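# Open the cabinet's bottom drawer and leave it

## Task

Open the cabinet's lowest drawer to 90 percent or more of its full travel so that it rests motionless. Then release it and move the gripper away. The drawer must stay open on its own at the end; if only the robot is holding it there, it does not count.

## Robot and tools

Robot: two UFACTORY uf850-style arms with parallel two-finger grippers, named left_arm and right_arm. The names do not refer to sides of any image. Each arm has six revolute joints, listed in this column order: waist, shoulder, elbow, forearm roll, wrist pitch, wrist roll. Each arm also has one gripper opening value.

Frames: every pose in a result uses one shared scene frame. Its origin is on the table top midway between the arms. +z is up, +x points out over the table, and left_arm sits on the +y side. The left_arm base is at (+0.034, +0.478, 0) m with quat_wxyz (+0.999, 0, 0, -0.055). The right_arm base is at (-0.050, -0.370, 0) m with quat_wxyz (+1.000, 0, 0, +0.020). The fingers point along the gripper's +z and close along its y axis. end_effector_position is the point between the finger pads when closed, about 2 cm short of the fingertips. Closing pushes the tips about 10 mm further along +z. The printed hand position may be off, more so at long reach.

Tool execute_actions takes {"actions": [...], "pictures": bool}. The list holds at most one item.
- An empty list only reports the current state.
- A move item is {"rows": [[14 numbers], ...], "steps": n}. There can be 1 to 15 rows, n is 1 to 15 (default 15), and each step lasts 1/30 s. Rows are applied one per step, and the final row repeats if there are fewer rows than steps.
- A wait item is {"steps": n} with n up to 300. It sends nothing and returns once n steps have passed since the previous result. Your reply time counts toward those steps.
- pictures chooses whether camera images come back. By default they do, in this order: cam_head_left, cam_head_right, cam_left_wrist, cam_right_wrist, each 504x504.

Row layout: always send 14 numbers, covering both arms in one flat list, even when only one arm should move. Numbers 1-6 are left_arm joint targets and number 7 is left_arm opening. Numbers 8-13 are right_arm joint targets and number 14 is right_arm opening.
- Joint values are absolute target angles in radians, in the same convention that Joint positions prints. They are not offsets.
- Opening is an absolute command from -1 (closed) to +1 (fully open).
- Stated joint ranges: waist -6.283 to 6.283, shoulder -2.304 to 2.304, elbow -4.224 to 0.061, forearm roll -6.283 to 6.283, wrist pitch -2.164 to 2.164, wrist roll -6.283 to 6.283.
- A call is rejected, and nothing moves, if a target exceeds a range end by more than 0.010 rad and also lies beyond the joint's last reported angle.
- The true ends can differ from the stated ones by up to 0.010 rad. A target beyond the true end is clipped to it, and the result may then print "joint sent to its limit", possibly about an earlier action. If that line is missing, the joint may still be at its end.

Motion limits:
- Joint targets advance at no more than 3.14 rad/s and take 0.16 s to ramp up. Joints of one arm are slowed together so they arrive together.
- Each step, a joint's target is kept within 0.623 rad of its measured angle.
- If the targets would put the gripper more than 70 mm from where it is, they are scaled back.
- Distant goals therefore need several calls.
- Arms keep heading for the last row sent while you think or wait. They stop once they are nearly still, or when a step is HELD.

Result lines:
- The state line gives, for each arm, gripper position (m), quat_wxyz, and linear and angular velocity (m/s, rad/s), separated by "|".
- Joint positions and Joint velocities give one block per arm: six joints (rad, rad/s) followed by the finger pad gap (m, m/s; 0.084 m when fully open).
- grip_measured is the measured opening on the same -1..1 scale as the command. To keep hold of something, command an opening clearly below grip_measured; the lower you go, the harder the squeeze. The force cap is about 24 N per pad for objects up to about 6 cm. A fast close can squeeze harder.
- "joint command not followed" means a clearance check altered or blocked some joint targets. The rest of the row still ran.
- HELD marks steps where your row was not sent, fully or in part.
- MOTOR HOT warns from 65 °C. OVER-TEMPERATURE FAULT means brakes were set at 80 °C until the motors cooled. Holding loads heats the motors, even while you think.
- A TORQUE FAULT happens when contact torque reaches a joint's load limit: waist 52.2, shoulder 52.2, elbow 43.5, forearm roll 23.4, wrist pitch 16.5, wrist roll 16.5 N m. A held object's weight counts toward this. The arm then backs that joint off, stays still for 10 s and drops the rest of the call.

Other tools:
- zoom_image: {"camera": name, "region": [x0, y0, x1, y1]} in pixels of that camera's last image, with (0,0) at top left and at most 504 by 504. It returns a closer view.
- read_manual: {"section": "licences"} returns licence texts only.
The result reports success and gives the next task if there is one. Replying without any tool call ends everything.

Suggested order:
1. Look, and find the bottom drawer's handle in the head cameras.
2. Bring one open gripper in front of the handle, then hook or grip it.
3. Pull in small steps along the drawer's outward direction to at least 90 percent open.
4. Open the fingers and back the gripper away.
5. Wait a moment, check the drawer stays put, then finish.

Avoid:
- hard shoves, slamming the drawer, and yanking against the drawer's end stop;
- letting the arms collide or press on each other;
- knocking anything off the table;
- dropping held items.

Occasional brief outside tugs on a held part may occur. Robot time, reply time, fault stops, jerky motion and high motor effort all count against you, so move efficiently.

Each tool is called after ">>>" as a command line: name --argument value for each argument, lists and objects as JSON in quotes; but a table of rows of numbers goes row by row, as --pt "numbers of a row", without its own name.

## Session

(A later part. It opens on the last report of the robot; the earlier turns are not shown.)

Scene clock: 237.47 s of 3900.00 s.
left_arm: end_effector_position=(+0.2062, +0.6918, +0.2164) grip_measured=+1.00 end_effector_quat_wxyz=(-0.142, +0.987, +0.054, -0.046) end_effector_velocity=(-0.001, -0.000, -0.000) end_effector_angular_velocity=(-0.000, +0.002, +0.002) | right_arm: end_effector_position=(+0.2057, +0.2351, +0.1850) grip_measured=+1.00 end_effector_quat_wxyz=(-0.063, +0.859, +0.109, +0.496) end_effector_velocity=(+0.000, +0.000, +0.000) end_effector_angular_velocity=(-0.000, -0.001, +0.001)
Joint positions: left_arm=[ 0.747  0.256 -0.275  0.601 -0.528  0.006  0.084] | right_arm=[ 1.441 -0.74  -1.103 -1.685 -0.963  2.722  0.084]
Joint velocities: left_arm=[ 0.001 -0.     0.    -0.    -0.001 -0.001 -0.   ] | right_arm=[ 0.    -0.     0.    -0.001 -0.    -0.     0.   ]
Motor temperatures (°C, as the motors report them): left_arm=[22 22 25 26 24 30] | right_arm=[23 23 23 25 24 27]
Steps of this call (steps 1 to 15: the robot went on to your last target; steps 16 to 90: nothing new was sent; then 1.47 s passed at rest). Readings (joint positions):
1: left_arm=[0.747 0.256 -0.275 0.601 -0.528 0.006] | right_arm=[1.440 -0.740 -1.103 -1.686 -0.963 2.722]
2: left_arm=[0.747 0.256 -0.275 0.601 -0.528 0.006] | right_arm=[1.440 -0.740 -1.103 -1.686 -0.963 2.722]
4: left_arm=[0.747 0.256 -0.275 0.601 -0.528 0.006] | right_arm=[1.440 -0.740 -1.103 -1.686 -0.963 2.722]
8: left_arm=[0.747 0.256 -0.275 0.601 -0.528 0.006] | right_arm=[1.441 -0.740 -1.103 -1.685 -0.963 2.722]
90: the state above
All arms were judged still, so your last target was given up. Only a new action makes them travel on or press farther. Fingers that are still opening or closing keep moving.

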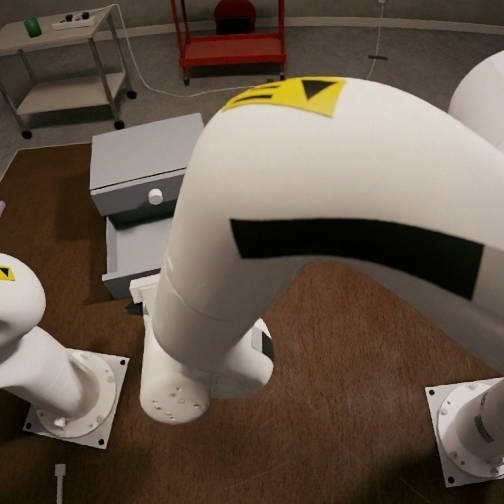

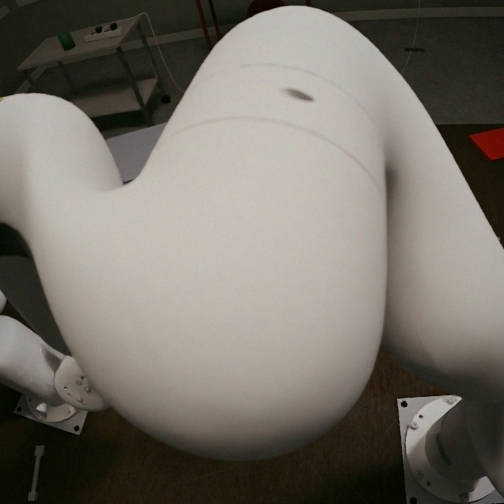

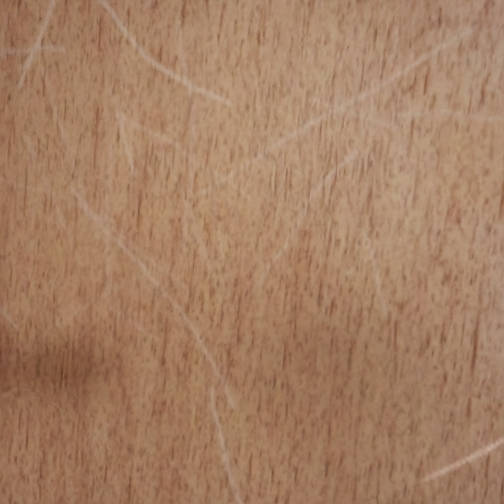

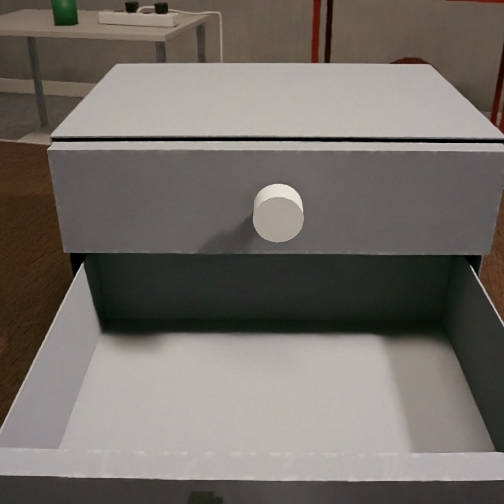

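>>> zoom_image --camera "cam_right_wrist" --region '[0, 200, 504, 504]'

>>> zoom_image --camera "cam_head_left" --region '[60, 90, 240, 330]'

Region (0, 200, 504, 504) of cam_right_wrist's 504x504 image, scaled by 1.000; it fills the top 304 rows of this view, and the rest is white.

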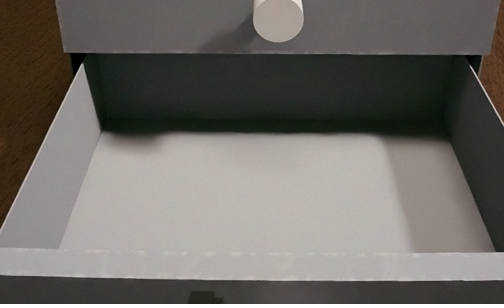

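Region (60, 90, 240, 330) of cam_head_left's 504x504 image, scaled by 2.100, with more detail than that image has; it fills the left 378 columns of this view, and the rest is white.

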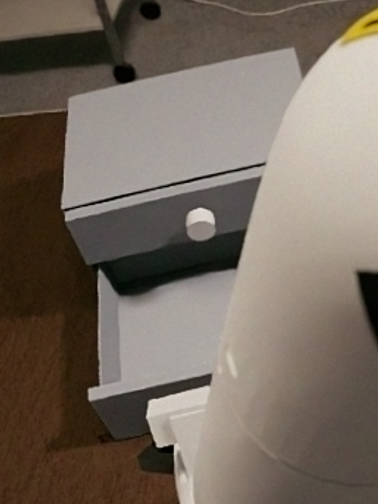

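>>> finished_scene --scene 2

The scene is finished: the task was done.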